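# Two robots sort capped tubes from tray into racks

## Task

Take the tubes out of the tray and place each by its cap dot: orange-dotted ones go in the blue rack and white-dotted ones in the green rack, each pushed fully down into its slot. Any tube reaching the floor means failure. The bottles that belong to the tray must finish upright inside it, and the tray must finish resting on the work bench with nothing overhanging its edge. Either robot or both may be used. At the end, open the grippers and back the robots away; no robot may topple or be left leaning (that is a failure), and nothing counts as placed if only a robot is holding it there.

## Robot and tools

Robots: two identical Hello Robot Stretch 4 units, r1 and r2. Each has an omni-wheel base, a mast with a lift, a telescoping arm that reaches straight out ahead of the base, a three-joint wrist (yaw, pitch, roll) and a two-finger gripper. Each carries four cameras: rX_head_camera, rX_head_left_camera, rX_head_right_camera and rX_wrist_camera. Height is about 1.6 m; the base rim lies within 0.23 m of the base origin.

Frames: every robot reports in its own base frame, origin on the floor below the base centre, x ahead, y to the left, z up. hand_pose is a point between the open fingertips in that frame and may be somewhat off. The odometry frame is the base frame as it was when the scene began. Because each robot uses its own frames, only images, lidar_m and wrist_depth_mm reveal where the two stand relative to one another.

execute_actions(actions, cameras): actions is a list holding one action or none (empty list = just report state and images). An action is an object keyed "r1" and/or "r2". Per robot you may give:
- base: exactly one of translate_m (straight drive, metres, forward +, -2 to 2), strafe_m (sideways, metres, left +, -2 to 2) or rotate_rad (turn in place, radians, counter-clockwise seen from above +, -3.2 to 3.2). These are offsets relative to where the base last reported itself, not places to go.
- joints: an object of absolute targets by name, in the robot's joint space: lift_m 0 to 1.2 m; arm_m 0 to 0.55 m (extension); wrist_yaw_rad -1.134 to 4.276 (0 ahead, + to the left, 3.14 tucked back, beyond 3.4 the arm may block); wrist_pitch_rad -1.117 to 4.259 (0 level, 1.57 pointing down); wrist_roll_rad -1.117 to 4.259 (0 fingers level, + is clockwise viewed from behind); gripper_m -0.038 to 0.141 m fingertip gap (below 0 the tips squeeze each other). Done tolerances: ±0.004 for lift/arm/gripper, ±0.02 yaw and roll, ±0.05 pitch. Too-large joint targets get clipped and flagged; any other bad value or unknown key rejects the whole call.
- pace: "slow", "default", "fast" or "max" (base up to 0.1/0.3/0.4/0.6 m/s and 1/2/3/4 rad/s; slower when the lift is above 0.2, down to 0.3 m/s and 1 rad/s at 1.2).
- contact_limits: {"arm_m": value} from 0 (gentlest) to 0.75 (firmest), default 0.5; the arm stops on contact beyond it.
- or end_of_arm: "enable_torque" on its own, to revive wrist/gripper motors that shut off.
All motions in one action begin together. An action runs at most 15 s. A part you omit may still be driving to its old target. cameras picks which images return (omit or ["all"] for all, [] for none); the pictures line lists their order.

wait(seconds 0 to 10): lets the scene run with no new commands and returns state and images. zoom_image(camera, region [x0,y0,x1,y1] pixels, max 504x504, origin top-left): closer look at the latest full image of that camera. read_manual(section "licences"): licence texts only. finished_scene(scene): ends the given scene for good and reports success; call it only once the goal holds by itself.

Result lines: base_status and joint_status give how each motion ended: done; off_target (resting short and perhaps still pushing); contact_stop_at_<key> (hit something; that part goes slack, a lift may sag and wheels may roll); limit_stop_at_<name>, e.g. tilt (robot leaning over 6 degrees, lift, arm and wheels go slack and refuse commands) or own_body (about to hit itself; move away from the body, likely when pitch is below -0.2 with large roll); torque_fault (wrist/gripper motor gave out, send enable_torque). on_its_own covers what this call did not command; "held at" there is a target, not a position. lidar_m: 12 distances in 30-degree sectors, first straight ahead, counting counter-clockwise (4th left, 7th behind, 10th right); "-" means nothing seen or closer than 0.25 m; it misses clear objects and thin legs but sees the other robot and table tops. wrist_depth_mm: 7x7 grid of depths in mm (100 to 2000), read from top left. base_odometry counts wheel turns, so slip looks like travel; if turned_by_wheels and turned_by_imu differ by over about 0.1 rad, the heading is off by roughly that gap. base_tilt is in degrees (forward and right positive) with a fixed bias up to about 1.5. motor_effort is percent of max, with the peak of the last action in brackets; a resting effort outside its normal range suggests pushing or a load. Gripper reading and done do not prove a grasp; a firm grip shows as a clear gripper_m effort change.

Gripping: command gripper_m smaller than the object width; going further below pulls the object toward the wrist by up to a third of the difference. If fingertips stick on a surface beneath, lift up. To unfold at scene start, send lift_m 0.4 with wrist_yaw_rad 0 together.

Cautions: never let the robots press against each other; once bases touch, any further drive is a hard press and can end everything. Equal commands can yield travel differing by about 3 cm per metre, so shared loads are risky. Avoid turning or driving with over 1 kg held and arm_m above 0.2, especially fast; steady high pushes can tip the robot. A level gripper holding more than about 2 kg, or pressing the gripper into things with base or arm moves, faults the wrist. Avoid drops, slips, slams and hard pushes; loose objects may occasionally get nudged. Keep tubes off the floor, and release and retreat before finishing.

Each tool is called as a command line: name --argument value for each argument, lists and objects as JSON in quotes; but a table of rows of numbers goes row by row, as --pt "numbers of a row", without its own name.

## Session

execute_actions --actions '[]' --cameras '["r1_head_camera","r1_head_left_camera","r2_head_camera","r2_head_left_camera"]'

Scene clock: 0.00 s.
r1.base_odometry: x=+0.000 y=+0.000 heading=+0.000 (m, m, rad; r1's odometry frame)
r1.turned_by_wheels: +0.000 (rad since the last result)
r1.turned_by_imu: +0.000 (rad since the last result)
r1.base_tilt: forward=+0.3 right=-0.8 (deg)
r1.lidar_m: 1.37 1.10 1.08 1.18 1.89 3.00 3.30 3.67 1.58 1.11 1.59 2.67
r1.base_status: not commanded
r1.joint_positions: lift_m=+0.243 arm_m=+0.002 wrist_yaw_rad=+3.170 wrist_pitch_rad=+0.019 wrist_roll_rad=-0.019 gripper_m=+0.057
r1.joint_status: not commanded
r1.motor_effort: lift_m=+20 arm_m=-1 wrist_yaw_rad=+0 wrist_pitch_rad=-7 wrist_roll_rad=+1 gripper_m=-4 wheel_0=+0 wheel_1=+1 wheel_2=+0 (%)
r1.hand_pose: x=-0.1182 y=+0.0791 z=+0.4161 quat_wxyz=(-0.014, -0.009, -0.010, +1.000) (m; r1's base frame)
r1.wrist_depth_mm: - 132 - - - - - / - 114 145 - - - - / - 121 155 - - - - / 134 134 293 - - - - / - - - - - - - / 1281 1499 192 1499 195 1366 1336 / 917 917 1025 - 1025 904 946
r2.base_odometry: x=+0.000 y=+0.000 heading=+0.000 (m, m, rad; r2's odometry frame)
r2.turned_by_wheels: +0.000 (rad since the last result)
r2.turned_by_imu: +0.000 (rad since the last result)
r2.base_tilt: forward=+0.4 right=-0.8 (deg)
r2.lidar_m: 1.17 1.14 1.26 1.94 3.21 3.50 3.58 0.97 0.86 1.34 3.09 1.52
r2.base_status: not commanded
r2.joint_positions: lift_m=+0.173 arm_m=-0.002 wrist_yaw_rad=+3.106 wrist_pitch_rad=+0.017 wrist_roll_rad=+0.004 gripper_m=+0.057
r2.joint_status: not commanded
r2.motor_effort: lift_m=+18 arm_m=-1 wrist_yaw_rad=+2 wrist_pitch_rad=-5 wrist_roll_rad=+2 gripper_m=-4 wheel_0=+1 wheel_1=+0 wheel_2=+0 (%)
r2.hand_pose: x=-0.1162 y=+0.0977 z=+0.3465 quat_wxyz=(+0.018, -0.009, +0.002, +1.000) (m; r2's base frame)
r2.wrist_depth_mm: - 143 - - - - - / - 125 279 - - - - / - 124 172 - - - - / 108 142 220 - - - - / - - - - - - - / 1464 1464 208 1430 196 1430 1397 / 960 946 904 145 946 891 960
pictures: r1_head_camera, r1_head_left_camera, r2_head_camera, r2_head_left_camera
Images, in order (width x height): r1_head_camera 420x560, r1_head_left_camera 420x672, r2_head_camera 420x560, r2_head_left_camera 420x672.

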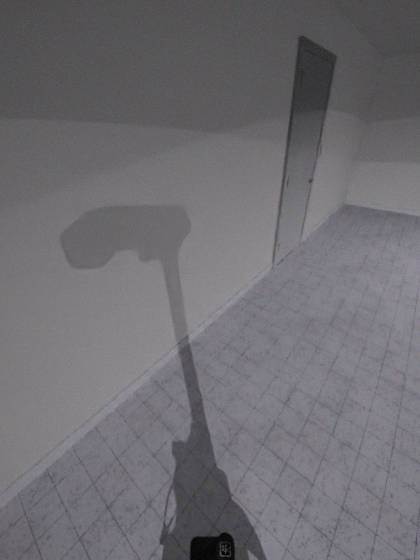

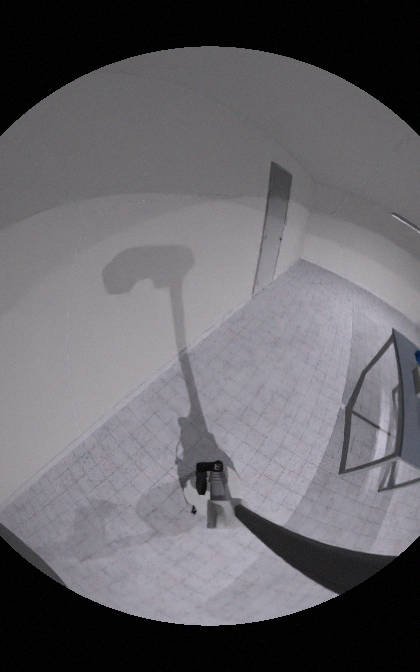

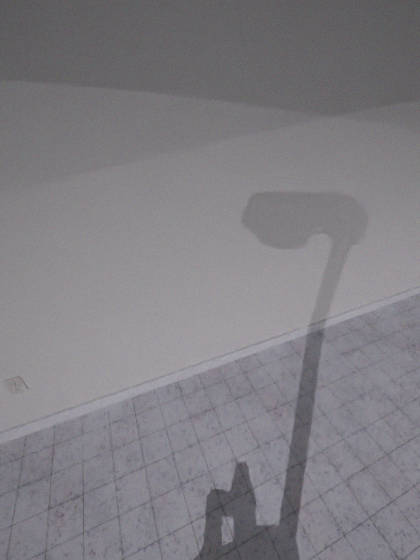

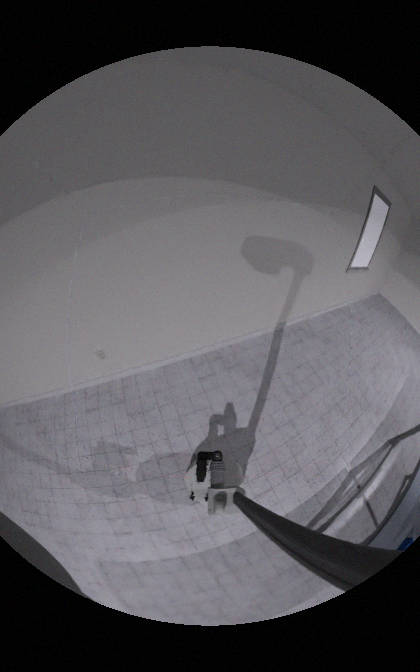

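execute_actions --actions '[{"r1":{"base":{"rotate_rad":-2.23},"joints":{"lift_m":0.9,"wrist_yaw_rad":0,"gripper_m":0.045},"pace":"fast"},"r2":{"base":{"rotate_rad":-2.74},"joints":{"lift_m":0.9,"wrist_yaw_rad":0,"gripper_m":0.045},"pace":"fast"}}]' --cameras '["r1_head_camera","r2_head_camera","r2_head_left_camera"]'

Scene clock: 10.77 s.
r1.base_odometry: x=+0.000 y=+0.000 heading=-2.230 (m, m, rad; r1's odometry frame)
r1.turned_by_wheels: -2.230 (rad since the last result)
r1.turned_by_imu: -2.226 (rad since the last result)
r1.base_tilt: forward=+0.3 right=-0.7 (deg)
r1.lidar_m: 3.64 1.11 1.36 3.87 1.50 1.13 1.08 1.13 1.62 3.00 3.14 3.77
r1.base_status: done
r1.joint_positions: lift_m=+0.900 arm_m=+0.002 wrist_yaw_rad=+0.000 wrist_pitch_rad=+0.019 wrist_roll_rad=-0.019 gripper_m=+0.045
r1.joint_status: all done
r1.motor_effort: lift_m=+23(23) arm_m=-1(1) wrist_yaw_rad=+0(5) wrist_pitch_rad=-6(8) wrist_roll_rad=+1(1) gripper_m=-5(4) wheel_0=+3(14) wheel_1=+0(11) wheel_2=+0(12) (%)
r1.hand_pose: x=+0.4611 y=-0.0873 z=+1.0726 quat_wxyz=(+1.000, -0.010, +0.009, +0.000) (m; r1's base frame)
r1.wrist_depth_mm: - - - - - - - / - - - - - - - / - - - - - - - / - - - - - - - / - - - - - - - / 1182 - 188 - 195 - - / - 1430 - - - - -
r2.base_odometry: x=+0.000 y=+0.000 heading=-2.740 (m, m, rad; r2's odometry frame)
r2.turned_by_wheels: -2.740 (rad since the last result)
r2.turned_by_imu: -2.731 (rad since the last result)
r2.base_tilt: forward=+0.3 right=-0.6 (deg)
r2.lidar_m: 1.37 0.87 1.15 4.41 1.66 1.20 1.16 1.20 1.68 3.22 3.38 3.67
r2.base_status: done
r2.joint_positions: lift_m=+0.900 arm_m=-0.002 wrist_yaw_rad=+0.000 wrist_pitch_rad=+0.017 wrist_roll_rad=+0.004 gripper_m=+0.045
r2.joint_status: all done
r2.motor_effort: lift_m=+20(22) arm_m=-1(1) wrist_yaw_rad=+1(4) wrist_pitch_rad=-5(7) wrist_roll_rad=+1(2) gripper_m=-4(5) wheel_0=+0(5) wheel_1=-1(12) wheel_2=-2(8) (%)
r2.hand_pose: x=+0.4574 y=-0.0873 z=+1.0730 quat_wxyz=(+1.000, +0.002, +0.009, +0.000) (m; r2's base frame)
r2.wrist_depth_mm: - - - - - - - / - - - - - - - / - - - - - - - / - - - - - - - / - - - - - - - / 1336 1308 208 - 199 - - / 866 931 - 147 - - -
pictures: r1_head_camera, r2_head_camera, r2_head_left_camera
Images, in order (width x height): r1_head_camera 420x560, r2_head_camera 420x560, r2_head_left_camera 420x672.

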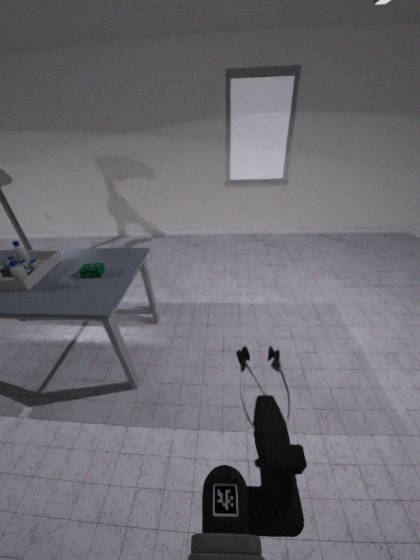

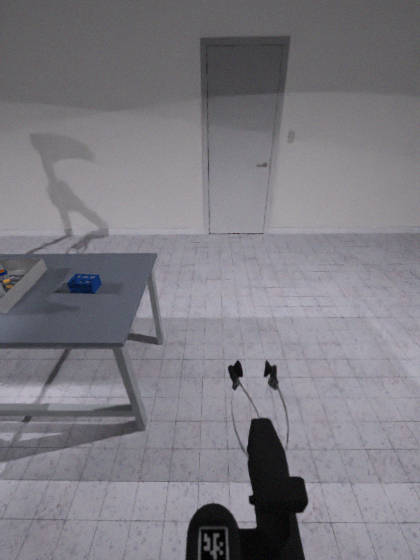

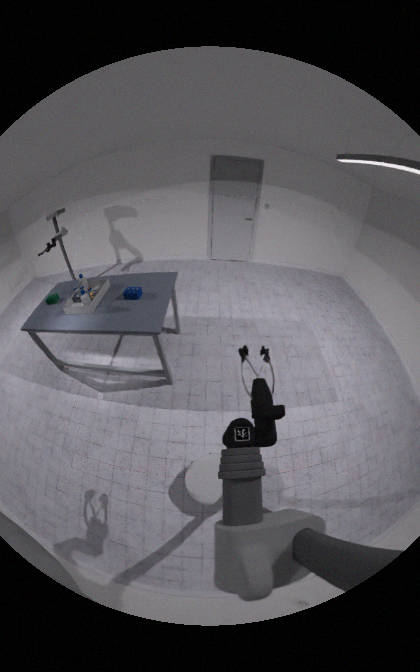

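execute_actions --actions '[{"r1":{"base":{"strafe_m":1.4},"joints":{"lift_m":1.2,"wrist_pitch_rad":1.57,"wrist_roll_rad":0},"pace":"fast"},"r2":{"base":{"strafe_m":0.75},"joints":{"lift_m":1.2,"wrist_pitch_rad":1.57,"wrist_roll_rad":0},"pace":"fast"}}]' --cameras '["r1_head_left_camera","r2_head_left_camera"]'

Scene clock: 22.40 s.
r1.base_odometry: x=+1.107 y=-0.857 heading=-2.230 (m, m, rad; r1's odometry frame)
r1.turned_by_wheels: +0.000 (rad since the last result)
r1.turned_by_imu: +0.004 (rad since the last result)
r1.base_tilt: forward=+0.3 right=-0.8 (deg)
r1.lidar_m: 0.94 1.02 4.49 3.67 1.42 1.09 1.05 1.11 1.57 4.39 4.61 0.98
r1.base_status: done
r1.joint_positions: lift_m=+1.200 arm_m=+0.002 wrist_yaw_rad=+0.000 wrist_pitch_rad=+1.570 wrist_roll_rad=+0.000 gripper_m=+0.045
r1.joint_status: all done
r1.motor_effort: lift_m=+22(25) arm_m=-1(1) wrist_yaw_rad=+1(0) wrist_pitch_rad=-2(9) wrist_roll_rad=+3(5) gripper_m=-4(5) wheel_0=-5(14) wheel_1=-1(12) wheel_2=+0(1) (%)
r1.hand_pose: x=+0.1728 y=-0.0874 z=+1.0895 quat_wxyz=(+0.707, +0.000, +0.707, +0.000) (m; r1's base frame)
r1.wrist_depth_mm: 1281 1308 1281 1308 1336 1336 1336 / 1308 1308 1308 1308 1308 1336 1336 / 1281 1308 1281 1281 1336 1336 1366 / 1281 1281 1336 1336 1336 1366 1308 / 1281 1308 1098 1098 1366 1366 1366 / 1281 1281 187 1098 195 1336 1366 / 1281 1308 1281 - 1336 1308 1336
r2.base_odometry: x=+0.293 y=-0.690 heading=-2.740 (m, m, rad; r2's odometry frame)
r2.turned_by_wheels: +0.000 (rad since the last result)
r2.turned_by_imu: +0.005 (rad since the last result)
r2.base_tilt: forward=+0.3 right=-0.6 (deg)
r2.lidar_m: 0.80 0.85 1.22 4.27 1.65 1.16 1.14 1.20 1.67 3.97 4.16 0.82
r2.base_status: done
r2.joint_positions: lift_m=+1.200 arm_m=-0.002 wrist_yaw_rad=+0.000 wrist_pitch_rad=+1.570 wrist_roll_rad=+0.000 gripper_m=+0.045
r2.joint_status: all done
r2.motor_effort: lift_m=+20(21) arm_m=-1(1) wrist_yaw_rad=+2(1) wrist_pitch_rad=-1(5) wrist_roll_rad=+0(1) gripper_m=-4(5) wheel_0=+0(12) wheel_1=+0(11) wheel_2=+0(1) (%)
r2.hand_pose: x=+0.1691 y=-0.0874 z=+1.0895 quat_wxyz=(+0.707, +0.000, +0.707, +0.000) (m; r2's base frame)
r2.wrist_depth_mm: 1366 1366 1336 1366 1366 1336 1336 / 1366 1336 1336 1336 1308 1336 1336 / 1366 1336 1336 1336 1336 1308 1308 / 1336 1336 1336 1308 1308 1336 1308 / 1336 1336 1336 1098 1336 1308 1308 / 1336 1336 208 1098 199 1308 1308 / 1336 1336 1308 147 1336 1308 1308
pictures: r1_head_left_camera, r2_head_left_camera
Images, in order (width x height): r1_head_left_camera 420x672, r2_head_left_camera 420x672.

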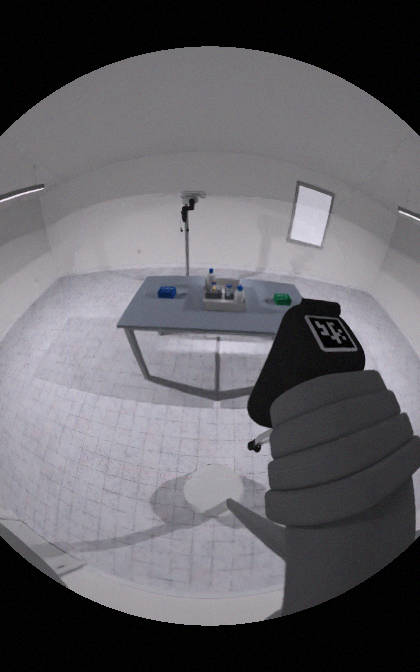

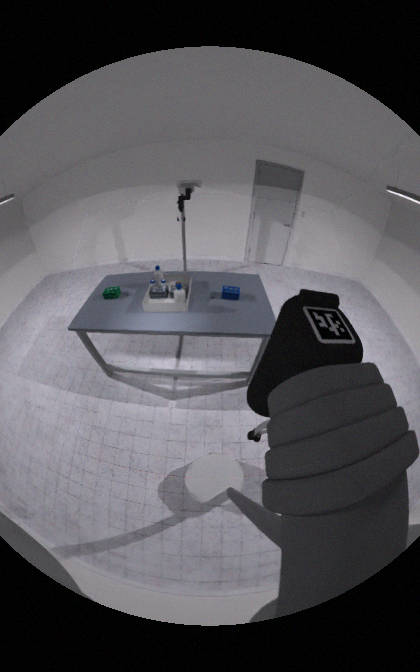

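execute_actions --actions '[{"r1":{"base":{"translate_m":0.69},"joints":{"arm_m":0.42},"pace":"fast"},"r2":{"base":{"translate_m":0.52},"joints":{"arm_m":0.3},"pace":"fast"}}]' --cameras '["r1_wrist_camera","r2_wrist_camera"]'

Scene clock: 31.70 s.
r1.base_odometry: x=+0.684 y=-1.403 heading=-2.229 (m, m, rad; r1's odometry frame)
r1.turned_by_wheels: +0.001 (rad since the last result)
r1.turned_by_imu: +0.002 (rad since the last result)
r1.base_tilt: forward=+0.3 right=-0.8 (deg)
r1.lidar_m: 0.25 0.26 0.39 4.34 2.35 1.79 1.74 1.84 2.56 4.41 0.35 0.27
r1.base_status: done
r1.joint_positions: lift_m=+1.200 arm_m=+0.419 wrist_yaw_rad=+0.000 wrist_pitch_rad=+1.570 wrist_roll_rad=+0.000 gripper_m=+0.045
r1.joint_status: all done
r1.motor_effort: lift_m=+22(22) arm_m=+5(6) wrist_yaw_rad=+1(1) wrist_pitch_rad=+0(3) wrist_roll_rad=+2(2) gripper_m=-3(3) wheel_0=+7(10) wheel_1=+4(9) wheel_2=-2(10) (%)
r1.hand_pose: x=+0.5902 y=-0.0874 z=+1.0895 quat_wxyz=(+0.707, +0.000, +0.707, +0.000) (m; r1's base frame)
r1.wrist_depth_mm: 530 535 539 544 554 554 554 / 535 544 539 549 554 554 559 / 530 539 544 549 549 554 559 / 539 539 484 488 549 554 559 / 544 544 544 549 554 564 559 / 539 544 188 517 193 564 564 / 549 549 549 - 559 559 574
r2.base_odometry: x=-0.186 y=-0.894 heading=-2.740 (m, m, rad; r2's odometry frame)
r2.turned_by_wheels: +0.000 (rad since the last result)
r2.turned_by_imu: -0.001 (rad since the last result)
r2.base_tilt: forward=+0.3 right=-0.7 (deg)
r2.lidar_m: 0.27 0.30 0.44 4.71 2.37 1.67 1.66 1.75 2.43 3.98 0.42 0.29
r2.base_status: done
r2.joint_positions: lift_m=+1.200 arm_m=+0.299 wrist_yaw_rad=+0.000 wrist_pitch_rad=+1.570 wrist_roll_rad=+0.000 gripper_m=+0.045
r2.joint_status: all done
r2.motor_effort: lift_m=+20(20) arm_m=+6(6) wrist_yaw_rad=+0(2) wrist_pitch_rad=+0(0) wrist_roll_rad=+1(0) gripper_m=-5(4) wheel_0=+0(7) wheel_1=+1(5) wheel_2=+0(9) (%)
r2.hand_pose: x=+0.4702 y=-0.0874 z=+1.0896 quat_wxyz=(+0.707, +0.000, +0.707, +0.000) (m; r2's base frame)
r2.wrist_depth_mm: 564 564 564 559 559 554 1336 / 504 564 564 530 554 554 1336 / 564 564 559 559 559 549 1336 / 436 559 559 554 549 549 1281 / 564 554 554 549 549 549 1281 / 559 559 208 554 200 549 1281 / 1336 554 1098 147 549 544 1308
pictures: r1_wrist_camera, r2_wrist_camera
Images, in order (width x height): r1_wrist_camera 616x392, r2_wrist_camera 616x392.

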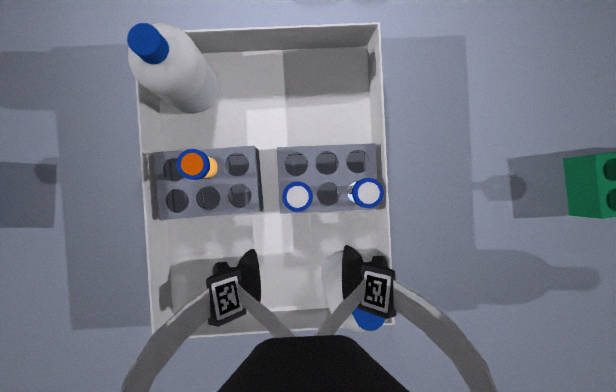

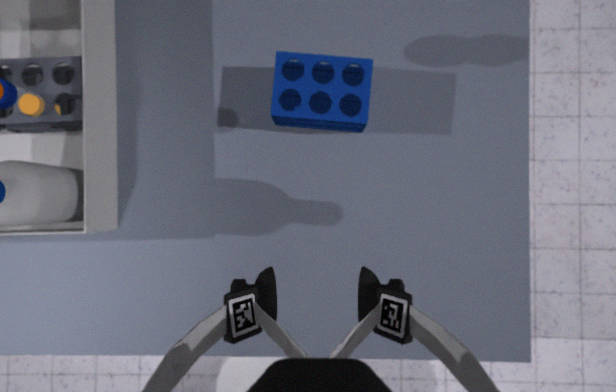

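execute_actions --actions '[{"r1":{"base":{"strafe_m":-0.077},"joints":{"arm_m":0.463,"lift_m":1.07}},"r2":{"base":{"strafe_m":0.14},"joints":{"arm_m":0.49,"lift_m":1.1}}}]' --cameras '["r1_wrist_camera","r2_wrist_camera"]'

Scene clock: 42.30 s.
r1.base_odometry: x=+0.624 y=-1.356 heading=-2.229 (m, m, rad; r1's odometry frame)
r1.turned_by_wheels: +0.000 (rad since the last result)
r1.turned_by_imu: +0.002 (rad since the last result)
r1.base_tilt: forward=+0.3 right=-0.9 (deg)
r1.lidar_m: 0.25 0.27 0.39 4.41 2.37 1.80 1.73 1.83 2.54 4.34 0.37 0.27
r1.base_status: done
r1.joint_positions: lift_m=+1.070 arm_m=+0.462 wrist_yaw_rad=+0.000 wrist_pitch_rad=+1.570 wrist_roll_rad=+0.000 gripper_m=+0.045
r1.joint_status: all done
r1.motor_effort: lift_m=+17(20) arm_m=+5(5) wrist_yaw_rad=+2(0) wrist_pitch_rad=-2(0) wrist_roll_rad=+2(2) gripper_m=-5(4) wheel_0=+5(13) wheel_1=-1(10) wheel_2=+0(1) (%)
r1.hand_pose: x=+0.6332 y=-0.0874 z=+0.9600 quat_wxyz=(+0.707, +0.000, +0.707, +0.000) (m; r1's base frame)
r1.wrist_depth_mm: 338 402 387 415 418 424 424 / 287 410 413 413 421 424 430 / 377 410 413 421 421 427 427 / 345 375 387 389 424 427 430 / 353 364 357 357 427 427 430 / 387 413 188 418 196 427 436 / 404 415 418 - 427 430 436
r2.base_odometry: x=-0.131 y=-1.023 heading=-2.740 (m, m, rad; r2's odometry frame)
r2.turned_by_wheels: +0.000 (rad since the last result)
r2.turned_by_imu: +0.001 (rad since the last result)
r2.base_tilt: forward=+0.3 right=-0.7 (deg)
r2.lidar_m: 0.26 0.32 0.45 4.59 2.33 1.73 1.66 1.75 2.44 4.13 0.45 0.30
r2.base_status: done
r2.joint_positions: lift_m=+1.100 arm_m=+0.489 wrist_yaw_rad=+0.000 wrist_pitch_rad=+1.570 wrist_roll_rad=+0.000 gripper_m=+0.045
r2.joint_status: all done
r2.motor_effort: lift_m=+16(17) arm_m=+6(7) wrist_yaw_rad=-1(0) wrist_pitch_rad=+3(1) wrist_roll_rad=+1(0) gripper_m=-5(5) wheel_0=+2(7) wheel_1=-2(8) wheel_2=+0(0) (%)
r2.hand_pose: x=+0.6601 y=-0.0874 z=+0.9899 quat_wxyz=(+0.707, +0.000, +0.707, +0.000) (m; r2's base frame)
r2.wrist_depth_mm: 466 462 459 459 455 455 452 / 459 459 459 455 455 455 452 / 459 459 455 455 455 452 449 / 455 455 455 452 452 449 449 / 397 394 455 452 445 389 445 / 455 452 208 452 199 449 445 / 452 355 449 147 449 445 445
pictures: r1_wrist_camera, r2_wrist_camera
Images, in order (width x height): r1_wrist_camera 616x392, r2_wrist_camera 616x392.

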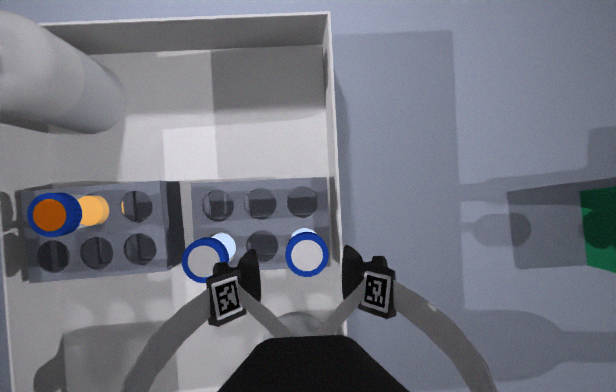

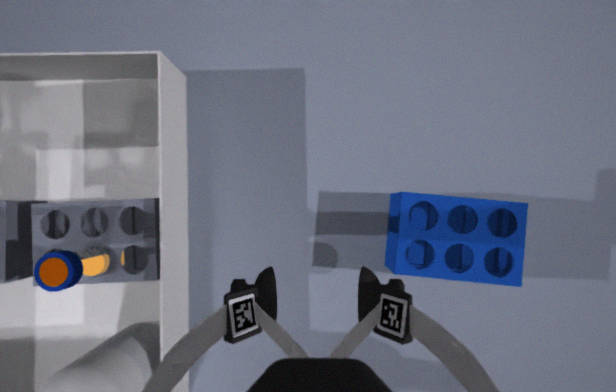

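execute_actions --actions '[{"r1":{"base":{"strafe_m":-0.003},"joints":{"arm_m":0.458,"lift_m":1.015},"pace":"slow"}}]' --cameras '["r1_wrist_camera"]'

Scene clock: 48.27 s.
r1.base_odometry: x=+0.621 y=-1.354 heading=-2.229 (m, m, rad; r1's odometry frame)
r1.turned_by_wheels: +0.000 (rad since the last result)
r1.turned_by_imu: +0.002 (rad since the last result)
r1.base_tilt: forward=+0.3 right=-0.8 (deg)
r1.lidar_m: 0.25 0.28 0.39 4.43 2.38 1.79 1.73 1.84 2.56 4.34 0.36 0.26
r1.base_status: done
r1.joint_positions: lift_m=+1.015 arm_m=+0.459 wrist_yaw_rad=+0.000 wrist_pitch_rad=+1.570 wrist_roll_rad=+0.000 gripper_m=+0.045
r1.joint_status: all done
r1.motor_effort: lift_m=+17(16) arm_m=-5(5) wrist_yaw_rad=+1(1) wrist_pitch_rad=-1(0) wrist_roll_rad=+2(2) gripper_m=-3(4) wheel_0=+7(8) wheel_1=-4(5) wheel_2=+0(0) (%)
r1.hand_pose: x=+0.6300 y=-0.0874 z=+0.9050 quat_wxyz=(+0.707, +0.000, +0.707, +0.000) (m; r1's base frame)
r1.wrist_depth_mm: 303 355 355 357 364 368 368 / 293 353 357 362 364 368 370 / 353 355 357 359 368 368 370 / 297 327 353 334 366 370 373 / 298 307 300 290 370 370 375 / 357 359 187 364 196 373 375 / 357 362 364 - 373 375 375
r2.base_odometry: x=-0.131 y=-1.023 heading=-2.740 (m, m, rad; r2's odometry frame)
r2.turned_by_wheels: +0.000 (rad since the last result)
r2.turned_by_imu: +0.000 (rad since the last result)
r2.base_tilt: forward=+0.3 right=-0.7 (deg)
r2.lidar_m: 0.27 0.29 0.44 4.60 2.36 1.72 1.65 1.75 2.42 4.12 0.43 0.32
r2.base_status: not commanded
r2.joint_positions: lift_m=+1.100 arm_m=+0.489 wrist_yaw_rad=+0.000 wrist_pitch_rad=+1.570 wrist_roll_rad=+0.000 gripper_m=+0.045
r2.joint_status: not commanded
r2.motor_effort: lift_m=+15(16) arm_m=+6(6) wrist_yaw_rad=-2(1) wrist_pitch_rad=+0(2) wrist_roll_rad=+1(1) gripper_m=-5(4) wheel_0=+3(3) wheel_1=-2(2) wheel_2=+0(0) (%)
r2.hand_pose: x=+0.6601 y=-0.0874 z=+0.9899 quat_wxyz=(+0.707, +0.000, +0.707, +0.000) (m; r2's base frame)
r2.wrist_depth_mm: 466 462 462 459 459 455 452 / 462 455 459 459 455 452 452 / 462 455 459 455 455 452 452 / 459 459 455 455 452 449 445 / 399 394 455 452 442 389 445 / 455 452 208 449 198 445 442 / 452 357 449 147 445 445 445
pictures: r1_wrist_camera
Images, in order (width x height): r1_wrist_camera 616x392.

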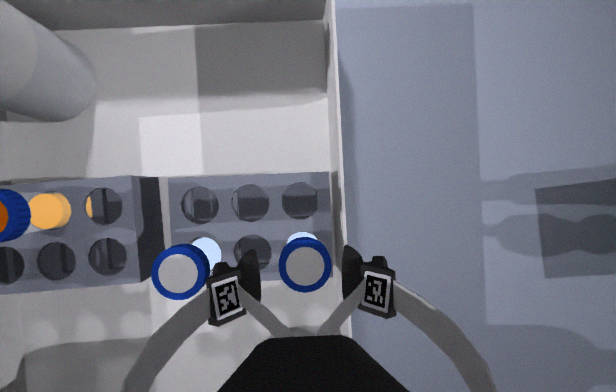

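execute_actions --actions '[{"r1":{"joints":{"lift_m":0.986}}}]' --cameras '["r1_wrist_camera"]'

execute_actions --actions '[{"r1":{"joints":{"gripper_m":0.012}}}]' --cameras '[]'

execute_actions --actions '[{"r1":{"joints":{"lift_m":1.12}}}]' --cameras '["r1_wrist_camera"]'

Scene clock: 54.03 s.
r1.base_odometry: x=+0.621 y=-1.354 heading=-2.229 (m, m, rad; r1's odometry frame)
r1.turned_by_wheels: +0.000 (rad since the last result)
r1.turned_by_imu: +0.001 (rad since the last result)
r1.base_tilt: forward=+0.2 right=-0.8 (deg)
r1.lidar_m: 0.26 0.28 0.38 4.42 2.39 1.78 1.74 1.82 2.56 4.33 0.36 0.26
r1.base_status: not commanded
r1.joint_positions: lift_m=+0.986 arm_m=+0.459 wrist_yaw_rad=+0.000 wrist_pitch_rad=+1.570 wrist_roll_rad=+0.000 gripper_m=+0.045
r1.joint_status: all done
r1.motor_effort: lift_m=+17(17) arm_m=-5(5) wrist_yaw_rad=+2(1) wrist_pitch_rad=-2(0) wrist_roll_rad=+2(2) gripper_m=-4(4) wheel_0=+7(7) wheel_1=-4(4) wheel_2=+0(0) (%)
r1.hand_pose: x=+0.6300 y=-0.0874 z=+0.8760 quat_wxyz=(+0.707, +0.000, +0.707, +0.000) (m; r1's base frame)
r1.wrist_depth_mm: 303 325 327 329 334 336 338 / 293 325 329 332 336 340 340 / 325 327 330 332 338 342 342 / 266 294 307 273 340 342 343 / 270 270 272 272 340 342 343 / 327 330 188 213 196 342 345 / 329 334 332 - 343 343 349
r2.base_odometry: x=-0.131 y=-1.023 heading=-2.740 (m, m, rad; r2's odometry frame)
r2.turned_by_wheels: +0.000 (rad since the last result)
r2.turned_by_imu: +0.000 (rad since the last result)
r2.base_tilt: forward=+0.3 right=-0.8 (deg)
r2.lidar_m: 0.27 0.29 0.44 4.59 2.34 1.74 1.68 1.74 2.39 4.11 0.44 0.30
r2.base_status: not commanded
r2.joint_positions: lift_m=+1.100 arm_m=+0.489 wrist_yaw_rad=+0.000 wrist_pitch_rad=+1.570 wrist_roll_rad=+0.000 gripper_m=+0.045
r2.joint_status: not commanded
r2.motor_effort: lift_m=+16(16) arm_m=+6(6) wrist_yaw_rad=+0(1) wrist_pitch_rad=+2(1) wrist_roll_rad=+1(1) gripper_m=-4(4) wheel_0=+2(2) wheel_1=-2(2) wheel_2=+0(0) (%)
r2.hand_pose: x=+0.6601 y=-0.0874 z=+0.9899 quat_wxyz=(+0.707, +0.000, +0.707, +0.000) (m; r2's base frame)
r2.wrist_depth_mm: 466 466 462 459 459 455 452 / 462 459 455 459 455 452 452 / 459 459 459 455 455 452 449 / 455 455 455 452 452 452 445 / 397 397 455 452 449 389 445 / 455 452 208 449 199 445 445 / 452 355 452 147 449 445 442
pictures: r1_wrist_camera
Images, in order (width x height): r1_wrist_camera 616x392.

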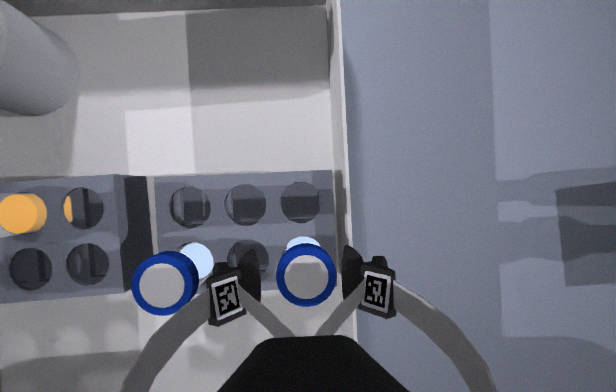

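Scene clock: 55.13 s.
r1.base_odometry: x=+0.621 y=-1.354 heading=-2.229 (m, m, rad; r1's odometry frame)
r1.turned_by_wheels: +0.000 (rad since the last result)
r1.turned_by_imu: +0.000 (rad since the last result)
r1.base_tilt: forward=+0.2 right=-0.8 (deg)
r1.lidar_m: 0.25 0.26 0.38 4.41 2.38 1.80 1.74 1.83 2.54 4.35 0.37 0.27
r1.base_status: not commanded
r1.joint_positions: lift_m=+0.986 arm_m=+0.459 wrist_yaw_rad=+0.000 wrist_pitch_rad=+1.570 wrist_roll_rad=+0.000 gripper_m=+0.012
r1.joint_status: all done
r1.motor_effort: lift_m=+17(17) arm_m=-5(5) wrist_yaw_rad=+1(0) wrist_pitch_rad=+0(2) wrist_roll_rad=+2(2) gripper_m=-12(13) wheel_0=+7(7) wheel_1=-4(4) wheel_2=+0(0) (%)
r1.hand_pose: x=+0.6300 y=-0.0874 z=+0.8760 quat_wxyz=(+0.707, +0.000, +0.707, +0.000) (m; r1's base frame)
r1.wrist_depth_mm: 301 325 329 330 336 336 340 / 291 327 329 332 334 340 340 / 325 329 329 332 338 342 343 / 268 294 325 273 338 340 343 / 267 271 273 220 342 343 345 / 329 330 187 207 189 343 347 / 330 332 334 - 343 345 347
r2.base_odometry: x=-0.131 y=-1.023 heading=-2.740 (m, m, rad; r2's odometry frame)
r2.turned_by_wheels: +0.000 (rad since the last result)
r2.turned_by_imu: +0.000 (rad since the last result)
r2.base_tilt: forward=+0.3 right=-0.7 (deg)
r2.lidar_m: 0.29 0.31 0.46 4.59 2.34 1.72 1.66 1.77 2.45 4.11 0.42 0.30
r2.base_status: not commanded
r2.joint_positions: lift_m=+1.100 arm_m=+0.489 wrist_yaw_rad=+0.000 wrist_pitch_rad=+1.570 wrist_roll_rad=+0.000 gripper_m=+0.045
r2.joint_status: not commanded
r2.motor_effort: lift_m=+16(16) arm_m=+6(6) wrist_yaw_rad=+1(1) wrist_pitch_rad=+1(2) wrist_roll_rad=+1(1) gripper_m=-5(5) wheel_0=+2(2) wheel_1=-2(2) wheel_2=+0(0) (%)
r2.hand_pose: x=+0.6601 y=-0.0874 z=+0.9899 quat_wxyz=(+0.707, +0.000, +0.707, +0.000) (m; r2's base frame)
r2.wrist_depth_mm: 466 466 462 462 459 455 452 / 462 455 462 455 455 455 452 / 459 459 455 459 452 452 452 / 459 455 455 455 452 449 449 / 397 394 452 452 445 392 449 / 455 452 208 452 199 445 445 / 452 357 449 147 445 445 442
pictures: none
No camera images: the call's "cameras" was empty. Leave "cameras" out to get every camera's image.

Scene clock: 56.77 s.
r1.base_odometry: x=+0.621 y=-1.354 heading=-2.229 (m, m, rad; r1's odometry frame)
r1.turned_by_wheels: +0.000 (rad since the last result)
r1.turned_by_imu: +0.001 (rad since the last result)
r1.base_tilt: forward=+0.3 right=-0.9 (deg)
r1.lidar_m: 0.25 0.26 0.40 4.42 2.37 1.81 1.73 1.82 2.56 4.33 0.37 0.26
r1.base_status: not commanded
r1.joint_positions: lift_m=+1.120 arm_m=+0.459 wrist_yaw_rad=+0.000 wrist_pitch_rad=+1.570 wrist_roll_rad=+0.000 gripper_m=+0.012
r1.joint_status: all done
r1.motor_effort: lift_m=+23(24) arm_m=-5(5) wrist_yaw_rad=+1(1) wrist_pitch_rad=-2(2) wrist_roll_rad=+2(2) gripper_m=-14(14) wheel_0=+7(7) wheel_1=-3(4) wheel_2=+0(0) (%)
r1.hand_pose: x=+0.6300 y=-0.0874 z=+1.0095 quat_wxyz=(+0.707, +0.000, +0.707, +0.000) (m; r1's base frame)
r1.wrist_depth_mm: 452 455 459 462 469 473 477 / 317 445 462 459 469 477 477 / 427 459 462 466 473 473 477 / 445 399 433 466 473 480 480 / 433 433 407 217 480 477 484 / 459 466 188 207 188 484 480 / 459 439 466 - 473 480 484
r2.base_odometry: x=-0.131 y=-1.023 heading=-2.740 (m, m, rad; r2's odometry frame)
r2.turned_by_wheels: +0.000 (rad since the last result)
r2.turned_by_imu: +0.000 (rad since the last result)
r2.base_tilt: forward=+0.2 right=-0.8 (deg)
r2.lidar_m: 0.27 0.28 0.43 4.58 2.31 1.72 1.66 1.76 2.38 4.10 0.44 0.29
r2.base_status: not commanded
r2.joint_positions: lift_m=+1.100 arm_m=+0.489 wrist_yaw_rad=+0.000 wrist_pitch_rad=+1.570 wrist_roll_rad=+0.000 gripper_m=+0.045
r2.joint_status: not commanded
r2.motor_effort: lift_m=+16(16) arm_m=+6(6) wrist_yaw_rad=+1(1) wrist_pitch_rad=+1(1) wrist_roll_rad=+1(2) gripper_m=-5(5) wheel_0=+2(2) wheel_1=-2(2) wheel_2=+0(0) (%)
r2.hand_pose: x=+0.6601 y=-0.0874 z=+0.9899 quat_wxyz=(+0.707, +0.000, +0.707, +0.000) (m; r2's base frame)
r2.wrist_depth_mm: 466 462 462 459 459 455 452 / 462 459 459 459 455 455 452 / 459 459 459 455 452 452 449 / 459 459 455 455 452 449 449 / 397 397 452 452 445 389 445 / 452 455 208 449 198 445 445 / 455 357 452 147 445 442 442
pictures: r1_wrist_camera
Images, in order (width x height): r1_wrist_camera 616x392.

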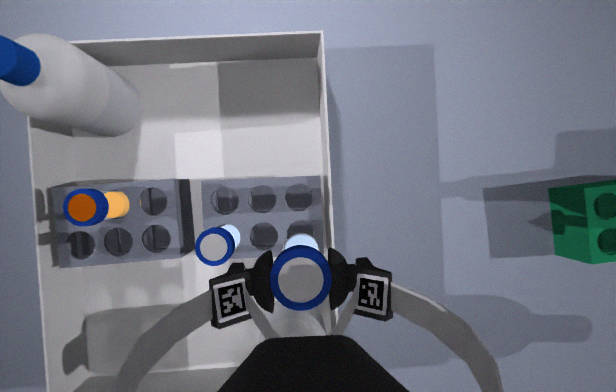

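execute_actions --actions '[{"r1":{"base":{"strafe_m":-0.432},"joints":{"arm_m":0.5}},"r2":{"base":{"strafe_m":0.242},"joints":{"arm_m":0.483,"lift_m":1.08}}}]' --cameras '["r1_wrist_camera","r2_wrist_camera"]'

Scene clock: 65.00 s.
r1.base_odometry: x=+0.280 y=-1.090 heading=-2.229 (m, m, rad; r1's odometry frame)
r1.turned_by_wheels: +0.000 (rad since the last result)
r1.turned_by_imu: +0.002 (rad since the last result)
r1.base_tilt: forward=+0.3 right=-0.8 (deg)
r1.lidar_m: 0.25 0.25 0.37 1.14 2.39 1.80 1.75 1.84 2.59 3.90 0.36 0.25
r1.base_status: done
r1.joint_positions: lift_m=+1.120 arm_m=+0.499 wrist_yaw_rad=+0.000 wrist_pitch_rad=+1.570 wrist_roll_rad=+0.000 gripper_m=+0.012
r1.joint_status: all done
r1.motor_effort: lift_m=+22(23) arm_m=+5(6) wrist_yaw_rad=+1(1) wrist_pitch_rad=-2(3) wrist_roll_rad=+2(2) gripper_m=-13(12) wheel_0=+6(15) wheel_1=-2(13) wheel_2=+0(3) (%)
r1.hand_pose: x=+0.6702 y=-0.0874 z=+1.0096 quat_wxyz=(+0.707, +0.000, +0.707, +0.000) (m; r1's base frame)
r1.wrist_depth_mm: 452 459 462 466 466 1255 1255 / 459 459 466 466 469 1229 1229 / 459 462 466 469 469 1229 1281 / 459 462 473 473 469 1229 1281 / 462 462 433 216 473 1255 1281 / 462 466 188 208 189 1229 1281 / 462 466 473 - 473 484 1308
r2.base_odometry: x=-0.036 y=-1.245 heading=-2.740 (m, m, rad; r2's odometry frame)
r2.turned_by_wheels: +0.000 (rad since the last result)
r2.turned_by_imu: +0.001 (rad since the last result)
r2.base_tilt: forward=+0.2 right=-0.6 (deg)
r2.lidar_m: 0.25 0.30 0.42 4.36 2.32 1.72 1.66 1.74 2.42 4.33 0.44 0.32
r2.base_status: done
r2.joint_positions: lift_m=+1.080 arm_m=+0.484 wrist_yaw_rad=+0.000 wrist_pitch_rad=+1.570 wrist_roll_rad=+0.000 gripper_m=+0.045
r2.joint_status: all done
r2.motor_effort: lift_m=+17(17) arm_m=-6(2) wrist_yaw_rad=+2(1) wrist_pitch_rad=+0(0) wrist_roll_rad=+1(1) gripper_m=-5(4) wheel_0=+2(8) wheel_1=-2(8) wheel_2=-1(1) (%)
r2.hand_pose: x=+0.6551 y=-0.0874 z=+0.9699 quat_wxyz=(+0.707, +0.000, +0.707, +0.000) (m; r2's base frame)
r2.wrist_depth_mm: 449 442 442 439 436 433 430 / 442 301 436 433 433 436 430 / 442 394 433 433 433 433 430 / 439 392 424 427 427 430 427 / 436 375 370 373 404 430 427 / 436 430 208 427 198 427 427 / 436 413 430 147 349 427 424
pictures: r1_wrist_camera, r2_wrist_camera
Images, in order (width x height): r1_wrist_camera 616x392, r2_wrist_camera 616x392.

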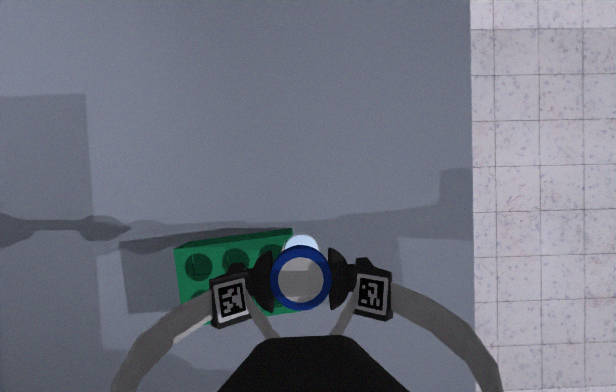

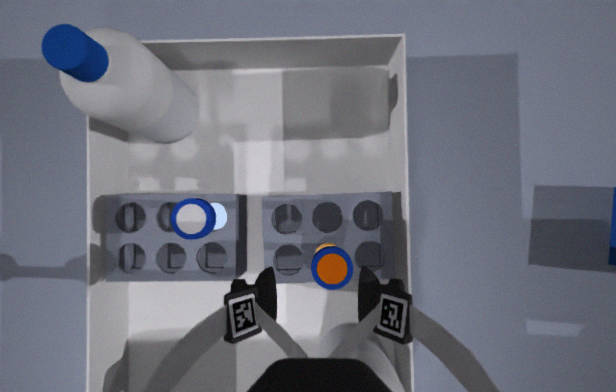

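execute_actions --actions '[{"r1":{"base":{"strafe_m":0.032},"joints":{"arm_m":0.473,"lift_m":1.05},"pace":"slow"},"r2":{"base":{"strafe_m":-0.013},"joints":{"arm_m":0.482,"lift_m":1.015},"pace":"slow"}}]' --cameras '["r1_wrist_camera","r2_wrist_camera"]'

zoom_image --camera "r1_wrist_camera" --region '[160, 190, 400, 330]'

Scene clock: 71.70 s.
r1.base_odometry: x=+0.305 y=-1.109 heading=-2.229 (m, m, rad; r1's odometry frame)
r1.turned_by_wheels: +0.000 (rad since the last result)
r1.turned_by_imu: +0.001 (rad since the last result)
r1.base_tilt: forward=+0.2 right=-0.9 (deg)
r1.lidar_m: 0.25 0.26 0.36 1.14 2.37 1.80 1.74 1.84 2.56 3.95 0.36 0.25
r1.base_status: done
r1.joint_positions: lift_m=+1.050 arm_m=+0.474 wrist_yaw_rad=+0.000 wrist_pitch_rad=+1.570 wrist_roll_rad=+0.000 gripper_m=+0.012
r1.joint_status: all done
r1.motor_effort: lift_m=+17(21) arm_m=-5(5) wrist_yaw_rad=+0(1) wrist_pitch_rad=-2(2) wrist_roll_rad=+2(2) gripper_m=-13(13) wheel_0=-6(11) wheel_1=+4(8) wheel_2=+0(1) (%)
r1.hand_pose: x=+0.6451 y=-0.0874 z=+0.9400 quat_wxyz=(+0.707, +0.000, +0.707, +0.000) (m; r1's base frame)
r1.wrist_depth_mm: 387 389 392 399 399 399 1182 / 392 389 394 397 402 404 1182 / 392 392 399 399 402 404 1182 / 387 394 399 399 404 407 1182 / 394 394 340 217 404 410 1160 / 392 394 189 208 189 410 1205 / 394 399 399 - 407 410 1205
r2.base_odometry: x=-0.041 y=-1.234 heading=-2.740 (m, m, rad; r2's odometry frame)
r2.turned_by_wheels: +0.000 (rad since the last result)
r2.turned_by_imu: +0.000 (rad since the last result)
r2.base_tilt: forward=+0.2 right=-0.7 (deg)
r2.lidar_m: 0.28 0.32 0.46 4.36 2.33 1.69 1.66 1.75 2.43 4.33 0.42 0.31
r2.base_status: done
r2.joint_positions: lift_m=+1.015 arm_m=+0.483 wrist_yaw_rad=+0.000 wrist_pitch_rad=+1.570 wrist_roll_rad=+0.000 gripper_m=+0.045
r2.joint_status: all done
r2.motor_effort: lift_m=+16(16) arm_m=-6(7) wrist_yaw_rad=+0(1) wrist_pitch_rad=+0(0) wrist_roll_rad=+1(1) gripper_m=-5(5) wheel_0=+3(8) wheel_1=-2(6) wheel_2=+0(1) (%)
r2.hand_pose: x=+0.6541 y=-0.0874 z=+0.9049 quat_wxyz=(+0.707, +0.000, +0.707, +0.000) (m; r2's base frame)
r2.wrist_depth_mm: 229 315 338 340 343 370 368 / 245 307 370 370 368 366 368 / 351 370 368 368 366 366 366 / 336 309 362 359 359 364 364 / 320 309 319 304 345 364 362 / 319 366 208 304 198 364 362 / 334 368 364 147 347 359 359
pictures: r1_wrist_camera, r2_wrist_camera
Images, in order (width x height): r1_wrist_camera 616x392, r2_wrist_camera 616x392.

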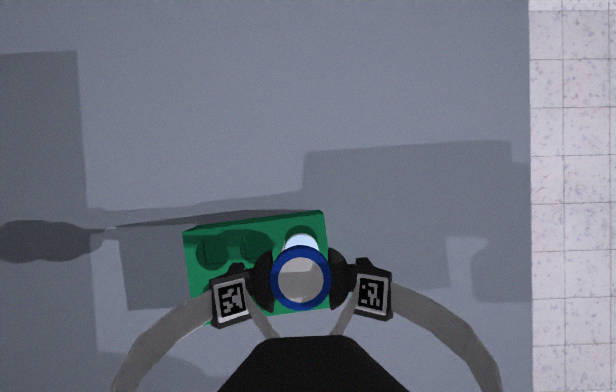

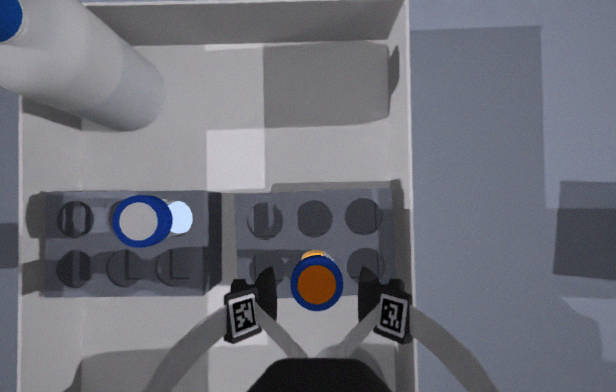

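Region (160, 190, 400, 330) of r1_wrist_camera's 616x392 image, scaled by 2.100; it fills the top 294 rows of this view, and the rest is white.

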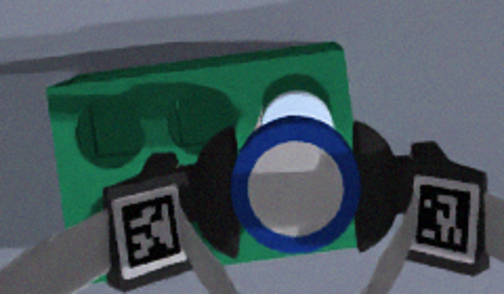

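execute_actions --actions '[{"r1":{"joints":{"arm_m":0.477,"lift_m":0.983},"pace":"slow"},"r2":{"joints":{"lift_m":0.986}}}]' --cameras '["r1_wrist_camera","r2_wrist_camera"]'

Scene clock: 77.07 s.
r1.base_odometry: x=+0.305 y=-1.109 heading=-2.229 (m, m, rad; r1's odometry frame)
r1.turned_by_wheels: +0.000 (rad since the last result)
r1.turned_by_imu: +0.001 (rad since the last result)
r1.base_tilt: forward=+0.3 right=-0.7 (deg)
r1.lidar_m: 0.25 0.25 0.37 1.12 2.39 1.81 1.73 1.85 2.58 3.93 0.35 0.25
r1.base_status: not commanded
r1.joint_positions: lift_m=+0.983 arm_m=+0.476 wrist_yaw_rad=+0.000 wrist_pitch_rad=+1.570 wrist_roll_rad=+0.000 gripper_m=+0.012
r1.joint_status: all done
r1.motor_effort: lift_m=+17(15) arm_m=+5(6) wrist_yaw_rad=+1(1) wrist_pitch_rad=+0(2) wrist_roll_rad=+2(2) gripper_m=-13(13) wheel_0=-6(6) wheel_1=+5(5) wheel_2=+0(0) (%)
r1.hand_pose: x=+0.6471 y=-0.0874 z=+0.8730 quat_wxyz=(+0.707, +0.000, +0.707, +0.000) (m; r1's base frame)
r1.wrist_depth_mm: 322 327 327 330 334 334 334 / 322 327 329 330 332 336 340 / 325 329 329 332 334 338 338 / 325 327 330 330 336 338 340 / 327 330 300 216 336 340 342 / 327 330 188 207 189 340 343 / 330 330 332 - 340 342 345
r2.base_odometry: x=-0.041 y=-1.234 heading=-2.740 (m, m, rad; r2's odometry frame)
r2.turned_by_wheels: +0.000 (rad since the last result)
r2.turned_by_imu: +0.000 (rad since the last result)
r2.base_tilt: forward=+0.4 right=-0.7 (deg)
r2.lidar_m: 0.29 0.30 0.44 4.35 2.35 1.73 1.65 1.74 2.40 4.36 0.45 0.30
r2.base_status: not commanded
r2.joint_positions: lift_m=+0.986 arm_m=+0.483 wrist_yaw_rad=+0.000 wrist_pitch_rad=+1.570 wrist_roll_rad=+0.000 gripper_m=+0.045
r2.joint_status: all done
r2.motor_effort: lift_m=+16(15) arm_m=-6(6) wrist_yaw_rad=+2(0) wrist_pitch_rad=+0(2) wrist_roll_rad=+1(1) gripper_m=-5(5) wheel_0=+2(2) wheel_1=-2(2) wheel_2=+0(0) (%)
r2.hand_pose: x=+0.6541 y=-0.0874 z=+0.8759 quat_wxyz=(+0.707, +0.000, +0.707, +0.000) (m; r2's base frame)
r2.wrist_depth_mm: 211 319 340 340 340 340 338 / 244 306 342 340 340 338 338 / 322 342 340 340 338 336 336 / 285 289 332 332 306 336 336 / 281 277 286 276 297 334 334 / 291 338 208 214 199 334 330 / 317 338 336 147 307 332 332
pictures: r1_wrist_camera, r2_wrist_camera
Images, in order (width x height): r1_wrist_camera 616x392, r2_wrist_camera 616x392.

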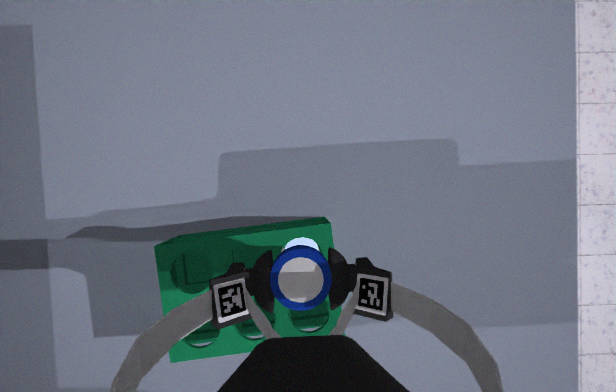

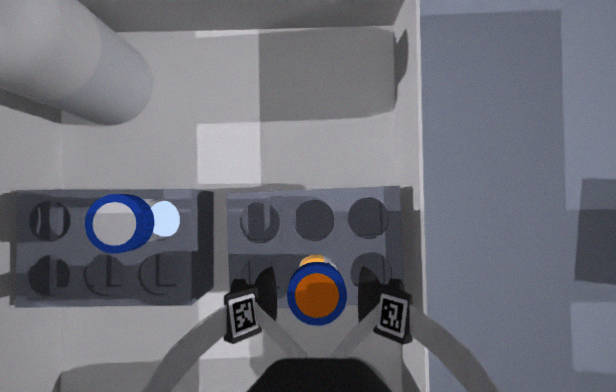

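execute_actions --actions '[{"r1":{"joints":{"lift_m":0.978,"gripper_m":0.045}},"r2":{"joints":{"gripper_m":0.012}}}]' --cameras '[]'

execute_actions --actions '[{"r1":{"joints":{"lift_m":1.08}},"r2":{"joints":{"lift_m":1.13}}}]' --cameras '["r1_wrist_camera","r2_wrist_camera"]'

Scene clock: 81.50 s.
r1.base_odometry: x=+0.305 y=-1.109 heading=-2.229 (m, m, rad; r1's odometry frame)
r1.turned_by_wheels: +0.000 (rad since the last result)
r1.turned_by_imu: +0.001 (rad since the last result)
r1.base_tilt: forward=+0.3 right=-0.9 (deg)
r1.lidar_m: 0.25 0.26 0.36 1.11 2.40 1.81 1.74 1.84 2.57 3.94 0.34 0.26
r1.base_status: not commanded
r1.joint_positions: lift_m=+0.978 arm_m=+0.476 wrist_yaw_rad=+0.000 wrist_pitch_rad=+1.570 wrist_roll_rad=+0.000 gripper_m=+0.045
r1.joint_status: all done
r1.motor_effort: lift_m=+17(18) arm_m=+5(5) wrist_yaw_rad=+0(1) wrist_pitch_rad=-2(2) wrist_roll_rad=+2(2) gripper_m=-4(12) wheel_0=-6(6) wheel_1=+5(5) wheel_2=+0(0) (%)
r1.hand_pose: x=+0.6471 y=-0.0874 z=+0.8680 quat_wxyz=(+0.707, +0.000, +0.707, +0.000) (m; r1's base frame)
r1.wrist_depth_mm: 319 320 324 324 325 330 330 / 320 320 325 327 329 330 332 / 320 324 325 327 329 334 336 / 322 322 329 329 330 332 336 / 320 325 296 270 332 334 338 / 324 325 188 208 196 336 338 / 325 327 298 - 334 336 342
r2.base_odometry: x=-0.041 y=-1.234 heading=-2.740 (m, m, rad; r2's odometry frame)
r2.turned_by_wheels: +0.000 (rad since the last result)
r2.turned_by_imu: +0.000 (rad since the last result)
r2.base_tilt: forward=+0.3 right=-0.7 (deg)
r2.lidar_m: 0.29 0.29 0.45 4.35 2.32 1.72 1.65 1.73 2.42 4.34 0.44 0.29
r2.base_status: not commanded
r2.joint_positions: lift_m=+0.986 arm_m=+0.483 wrist_yaw_rad=+0.000 wrist_pitch_rad=+1.570 wrist_roll_rad=+0.000 gripper_m=+0.012
r2.joint_status: all done
r2.motor_effort: lift_m=+16(16) arm_m=-6(6) wrist_yaw_rad=+0(2) wrist_pitch_rad=+0(1) wrist_roll_rad=+1(1) gripper_m=-17(16) wheel_0=+3(2) wheel_1=-1(2) wheel_2=+0(0) (%)
r2.hand_pose: x=+0.6541 y=-0.0874 z=+0.8759 quat_wxyz=(+0.707, +0.000, +0.707, +0.000) (m; r2's base frame)
r2.wrist_depth_mm: 211 317 340 340 338 340 338 / 243 306 342 340 338 338 338 / 322 342 340 338 338 338 336 / 283 290 332 330 306 336 334 / 281 278 286 274 297 336 334 / 293 338 208 208 195 334 332 / 319 336 336 168 307 332 332
pictures: none
No camera images: the call's "cameras" was empty. Leave "cameras" out to get every camera's image.

Scene clock: 83.17 s.
r1.base_odometry: x=+0.305 y=-1.109 heading=-2.229 (m, m, rad; r1's odometry frame)
r1.turned_by_wheels: +0.000 (rad since the last result)
r1.turned_by_imu: +0.001 (rad since the last result)
r1.base_tilt: forward=+0.3 right=-0.9 (deg)
r1.lidar_m: 0.25 0.27 0.39 1.15 2.37 1.80 1.74 1.87 2.56 3.93 0.37 0.26
r1.base_status: not commanded
r1.joint_positions: lift_m=+1.080 arm_m=+0.476 wrist_yaw_rad=+0.000 wrist_pitch_rad=+1.570 wrist_roll_rad=+0.000 gripper_m=+0.045
r1.joint_status: all done
r1.motor_effort: lift_m=+23(22) arm_m=+5(5) wrist_yaw_rad=+0(1) wrist_pitch_rad=+0(2) wrist_roll_rad=+3(2) gripper_m=-4(3) wheel_0=-6(6) wheel_1=+5(5) wheel_2=+0(0) (%)
r1.hand_pose: x=+0.6471 y=-0.0874 z=+0.9695 quat_wxyz=(+0.707, +0.000, +0.707, +0.000) (m; r1's base frame)
r1.wrist_depth_mm: 413 418 418 427 433 430 1229 / 418 421 421 424 433 436 1229 / 418 421 427 430 433 439 1229 / 424 424 424 427 433 433 1229 / 424 424 368 373 436 442 1229 / 424 427 189 404 195 439 1229 / 427 427 430 - 439 442 1229
r2.base_odometry: x=-0.041 y=-1.234 heading=-2.740 (m, m, rad; r2's odometry frame)
r2.turned_by_wheels: +0.000 (rad since the last result)
r2.turned_by_imu: +0.000 (rad since the last result)
r2.base_tilt: forward=+0.3 right=-0.7 (deg)
r2.lidar_m: 0.30 0.27 0.45 4.36 2.34 1.70 1.67 1.72 2.39 4.36 0.43 0.30
r2.base_status: not commanded
r2.joint_positions: lift_m=+1.130 arm_m=+0.483 wrist_yaw_rad=+0.000 wrist_pitch_rad=+1.570 wrist_roll_rad=+0.000 gripper_m=+0.012
r2.joint_status: all done
r2.motor_effort: lift_m=+21(21) arm_m=-6(6) wrist_yaw_rad=+0(1) wrist_pitch_rad=+0(0) wrist_roll_rad=+0(1) gripper_m=-16(15) wheel_0=+2(3) wheel_1=-2(2) wheel_2=+0(0) (%)
r2.hand_pose: x=+0.6541 y=-0.0874 z=+1.0195 quat_wxyz=(+0.707, +0.000, +0.707, +0.000) (m; r2's base frame)
r2.wrist_depth_mm: 492 492 492 492 488 484 480 / 500 345 484 484 484 484 484 / 496 436 484 480 484 480 480 / 492 445 484 473 480 480 477 / 492 436 480 421 477 480 473 / 488 477 208 208 195 477 473 / 488 436 477 168 477 477 473
pictures: r1_wrist_camera, r2_wrist_camera
Images, in order (width x height): r1_wrist_camera 616x392, r2_wrist_camera 616x392.

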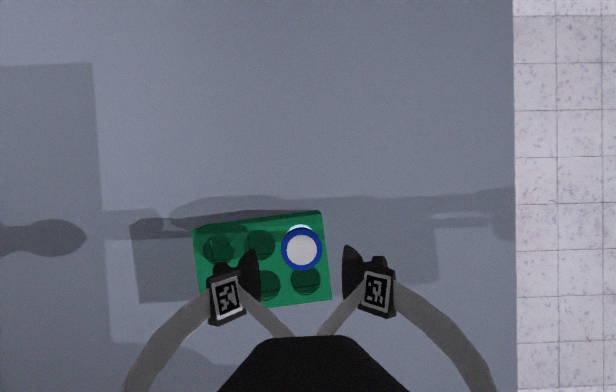

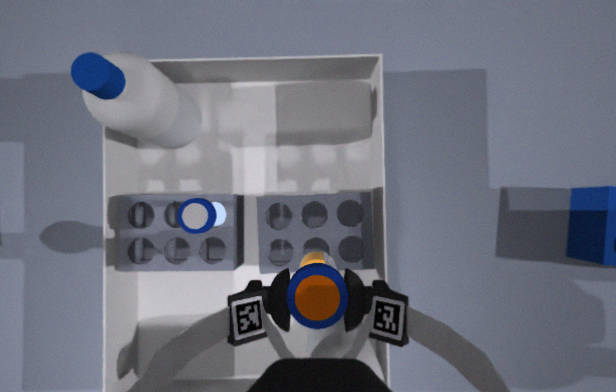

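execute_actions --actions '[{"r1":{"base":{"strafe_m":0.484},"joints":{"arm_m":0.456}},"r2":{"base":{"strafe_m":-0.416},"joints":{"arm_m":0.489}}}]' --cameras '["r1_wrist_camera","r2_wrist_camera"]'

Scene clock: 90.63 s.
r1.base_odometry: x=+0.688 y=-1.405 heading=-2.229 (m, m, rad; r1's odometry frame)
r1.turned_by_wheels: +0.000 (rad since the last result)
r1.turned_by_imu: +0.002 (rad since the last result)
r1.base_tilt: forward=+0.3 right=-0.8 (deg)
r1.lidar_m: 0.25 0.29 0.38 4.33 2.38 1.80 1.73 1.80 2.56 4.42 0.37 0.27
r1.base_status: done
r1.joint_positions: lift_m=+1.080 arm_m=+0.457 wrist_yaw_rad=+0.000 wrist_pitch_rad=+1.570 wrist_roll_rad=+0.000 gripper_m=+0.045
r1.joint_status: all done
r1.motor_effort: lift_m=+22(23) arm_m=-5(5) wrist_yaw_rad=+1(0) wrist_pitch_rad=-2(1) wrist_roll_rad=+2(2) gripper_m=-4(5) wheel_0=-5(11) wheel_1=+1(10) wheel_2=+0(0) (%)
r1.hand_pose: x=+0.6280 y=-0.0874 z=+0.9696 quat_wxyz=(+0.707, +0.000, +0.707, +0.000) (m; r1's base frame)
r1.wrist_depth_mm: 415 281 397 410 424 430 430 / 418 290 418 424 424 436 436 / 415 397 421 424 427 433 436 / 418 366 415 370 370 433 436 / 424 379 397 366 373 442 442 / 424 421 188 430 195 433 445 / 418 373 427 - 300 442 439
r2.base_odometry: x=-0.204 y=-0.851 heading=-2.740 (m, m, rad; r2's odometry frame)
r2.turned_by_wheels: +0.000 (rad since the last result)
r2.turned_by_imu: -0.002 (rad since the last result)
r2.base_tilt: forward=+0.4 right=-0.7 (deg)
r2.lidar_m: 0.28 0.30 0.43 4.77 2.35 1.72 1.66 1.73 2.43 3.93 0.43 0.28
r2.base_status: done
r2.joint_positions: lift_m=+1.130 arm_m=+0.488 wrist_yaw_rad=+0.000 wrist_pitch_rad=+1.570 wrist_roll_rad=+0.000 gripper_m=+0.012
r2.joint_status: all done
r2.motor_effort: lift_m=+20(21) arm_m=+6(3) wrist_yaw_rad=+0(1) wrist_pitch_rad=+1(0) wrist_roll_rad=+0(2) gripper_m=-16(15) wheel_0=-1(8) wheel_1=+2(6) wheel_2=-1(1) (%)
r2.hand_pose: x=+0.6591 y=-0.0874 z=+1.0196 quat_wxyz=(+0.707, +0.000, +0.707, +0.000) (m; r2's base frame)
r2.wrist_depth_mm: 496 492 492 492 484 488 1255 / 496 492 492 488 484 484 1255 / 480 492 488 484 484 480 1229 / 480 488 488 484 484 477 1229 / 480 484 484 424 480 477 1255 / 477 488 208 208 195 477 1229 / 480 484 480 168 477 473 1205
pictures: r1_wrist_camera, r2_wrist_camera
Images, in order (width x height): r1_wrist_camera 616x392, r2_wrist_camera 616x392.

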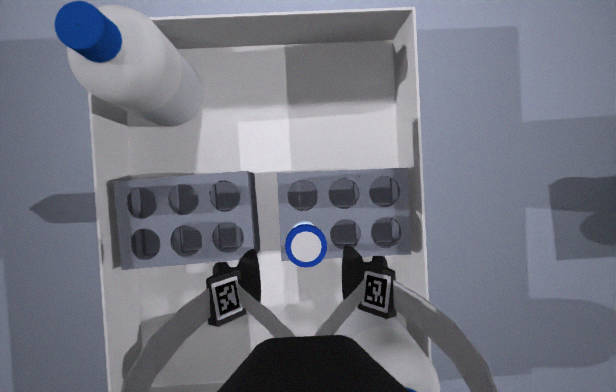

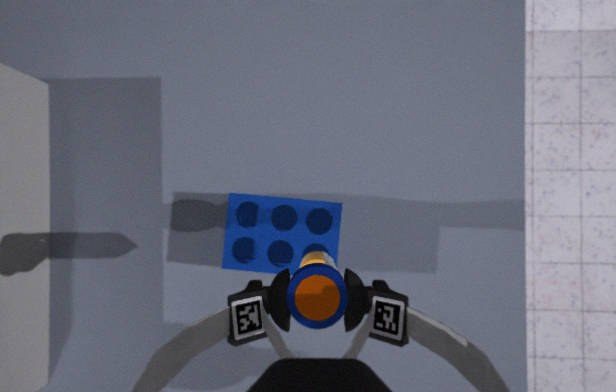

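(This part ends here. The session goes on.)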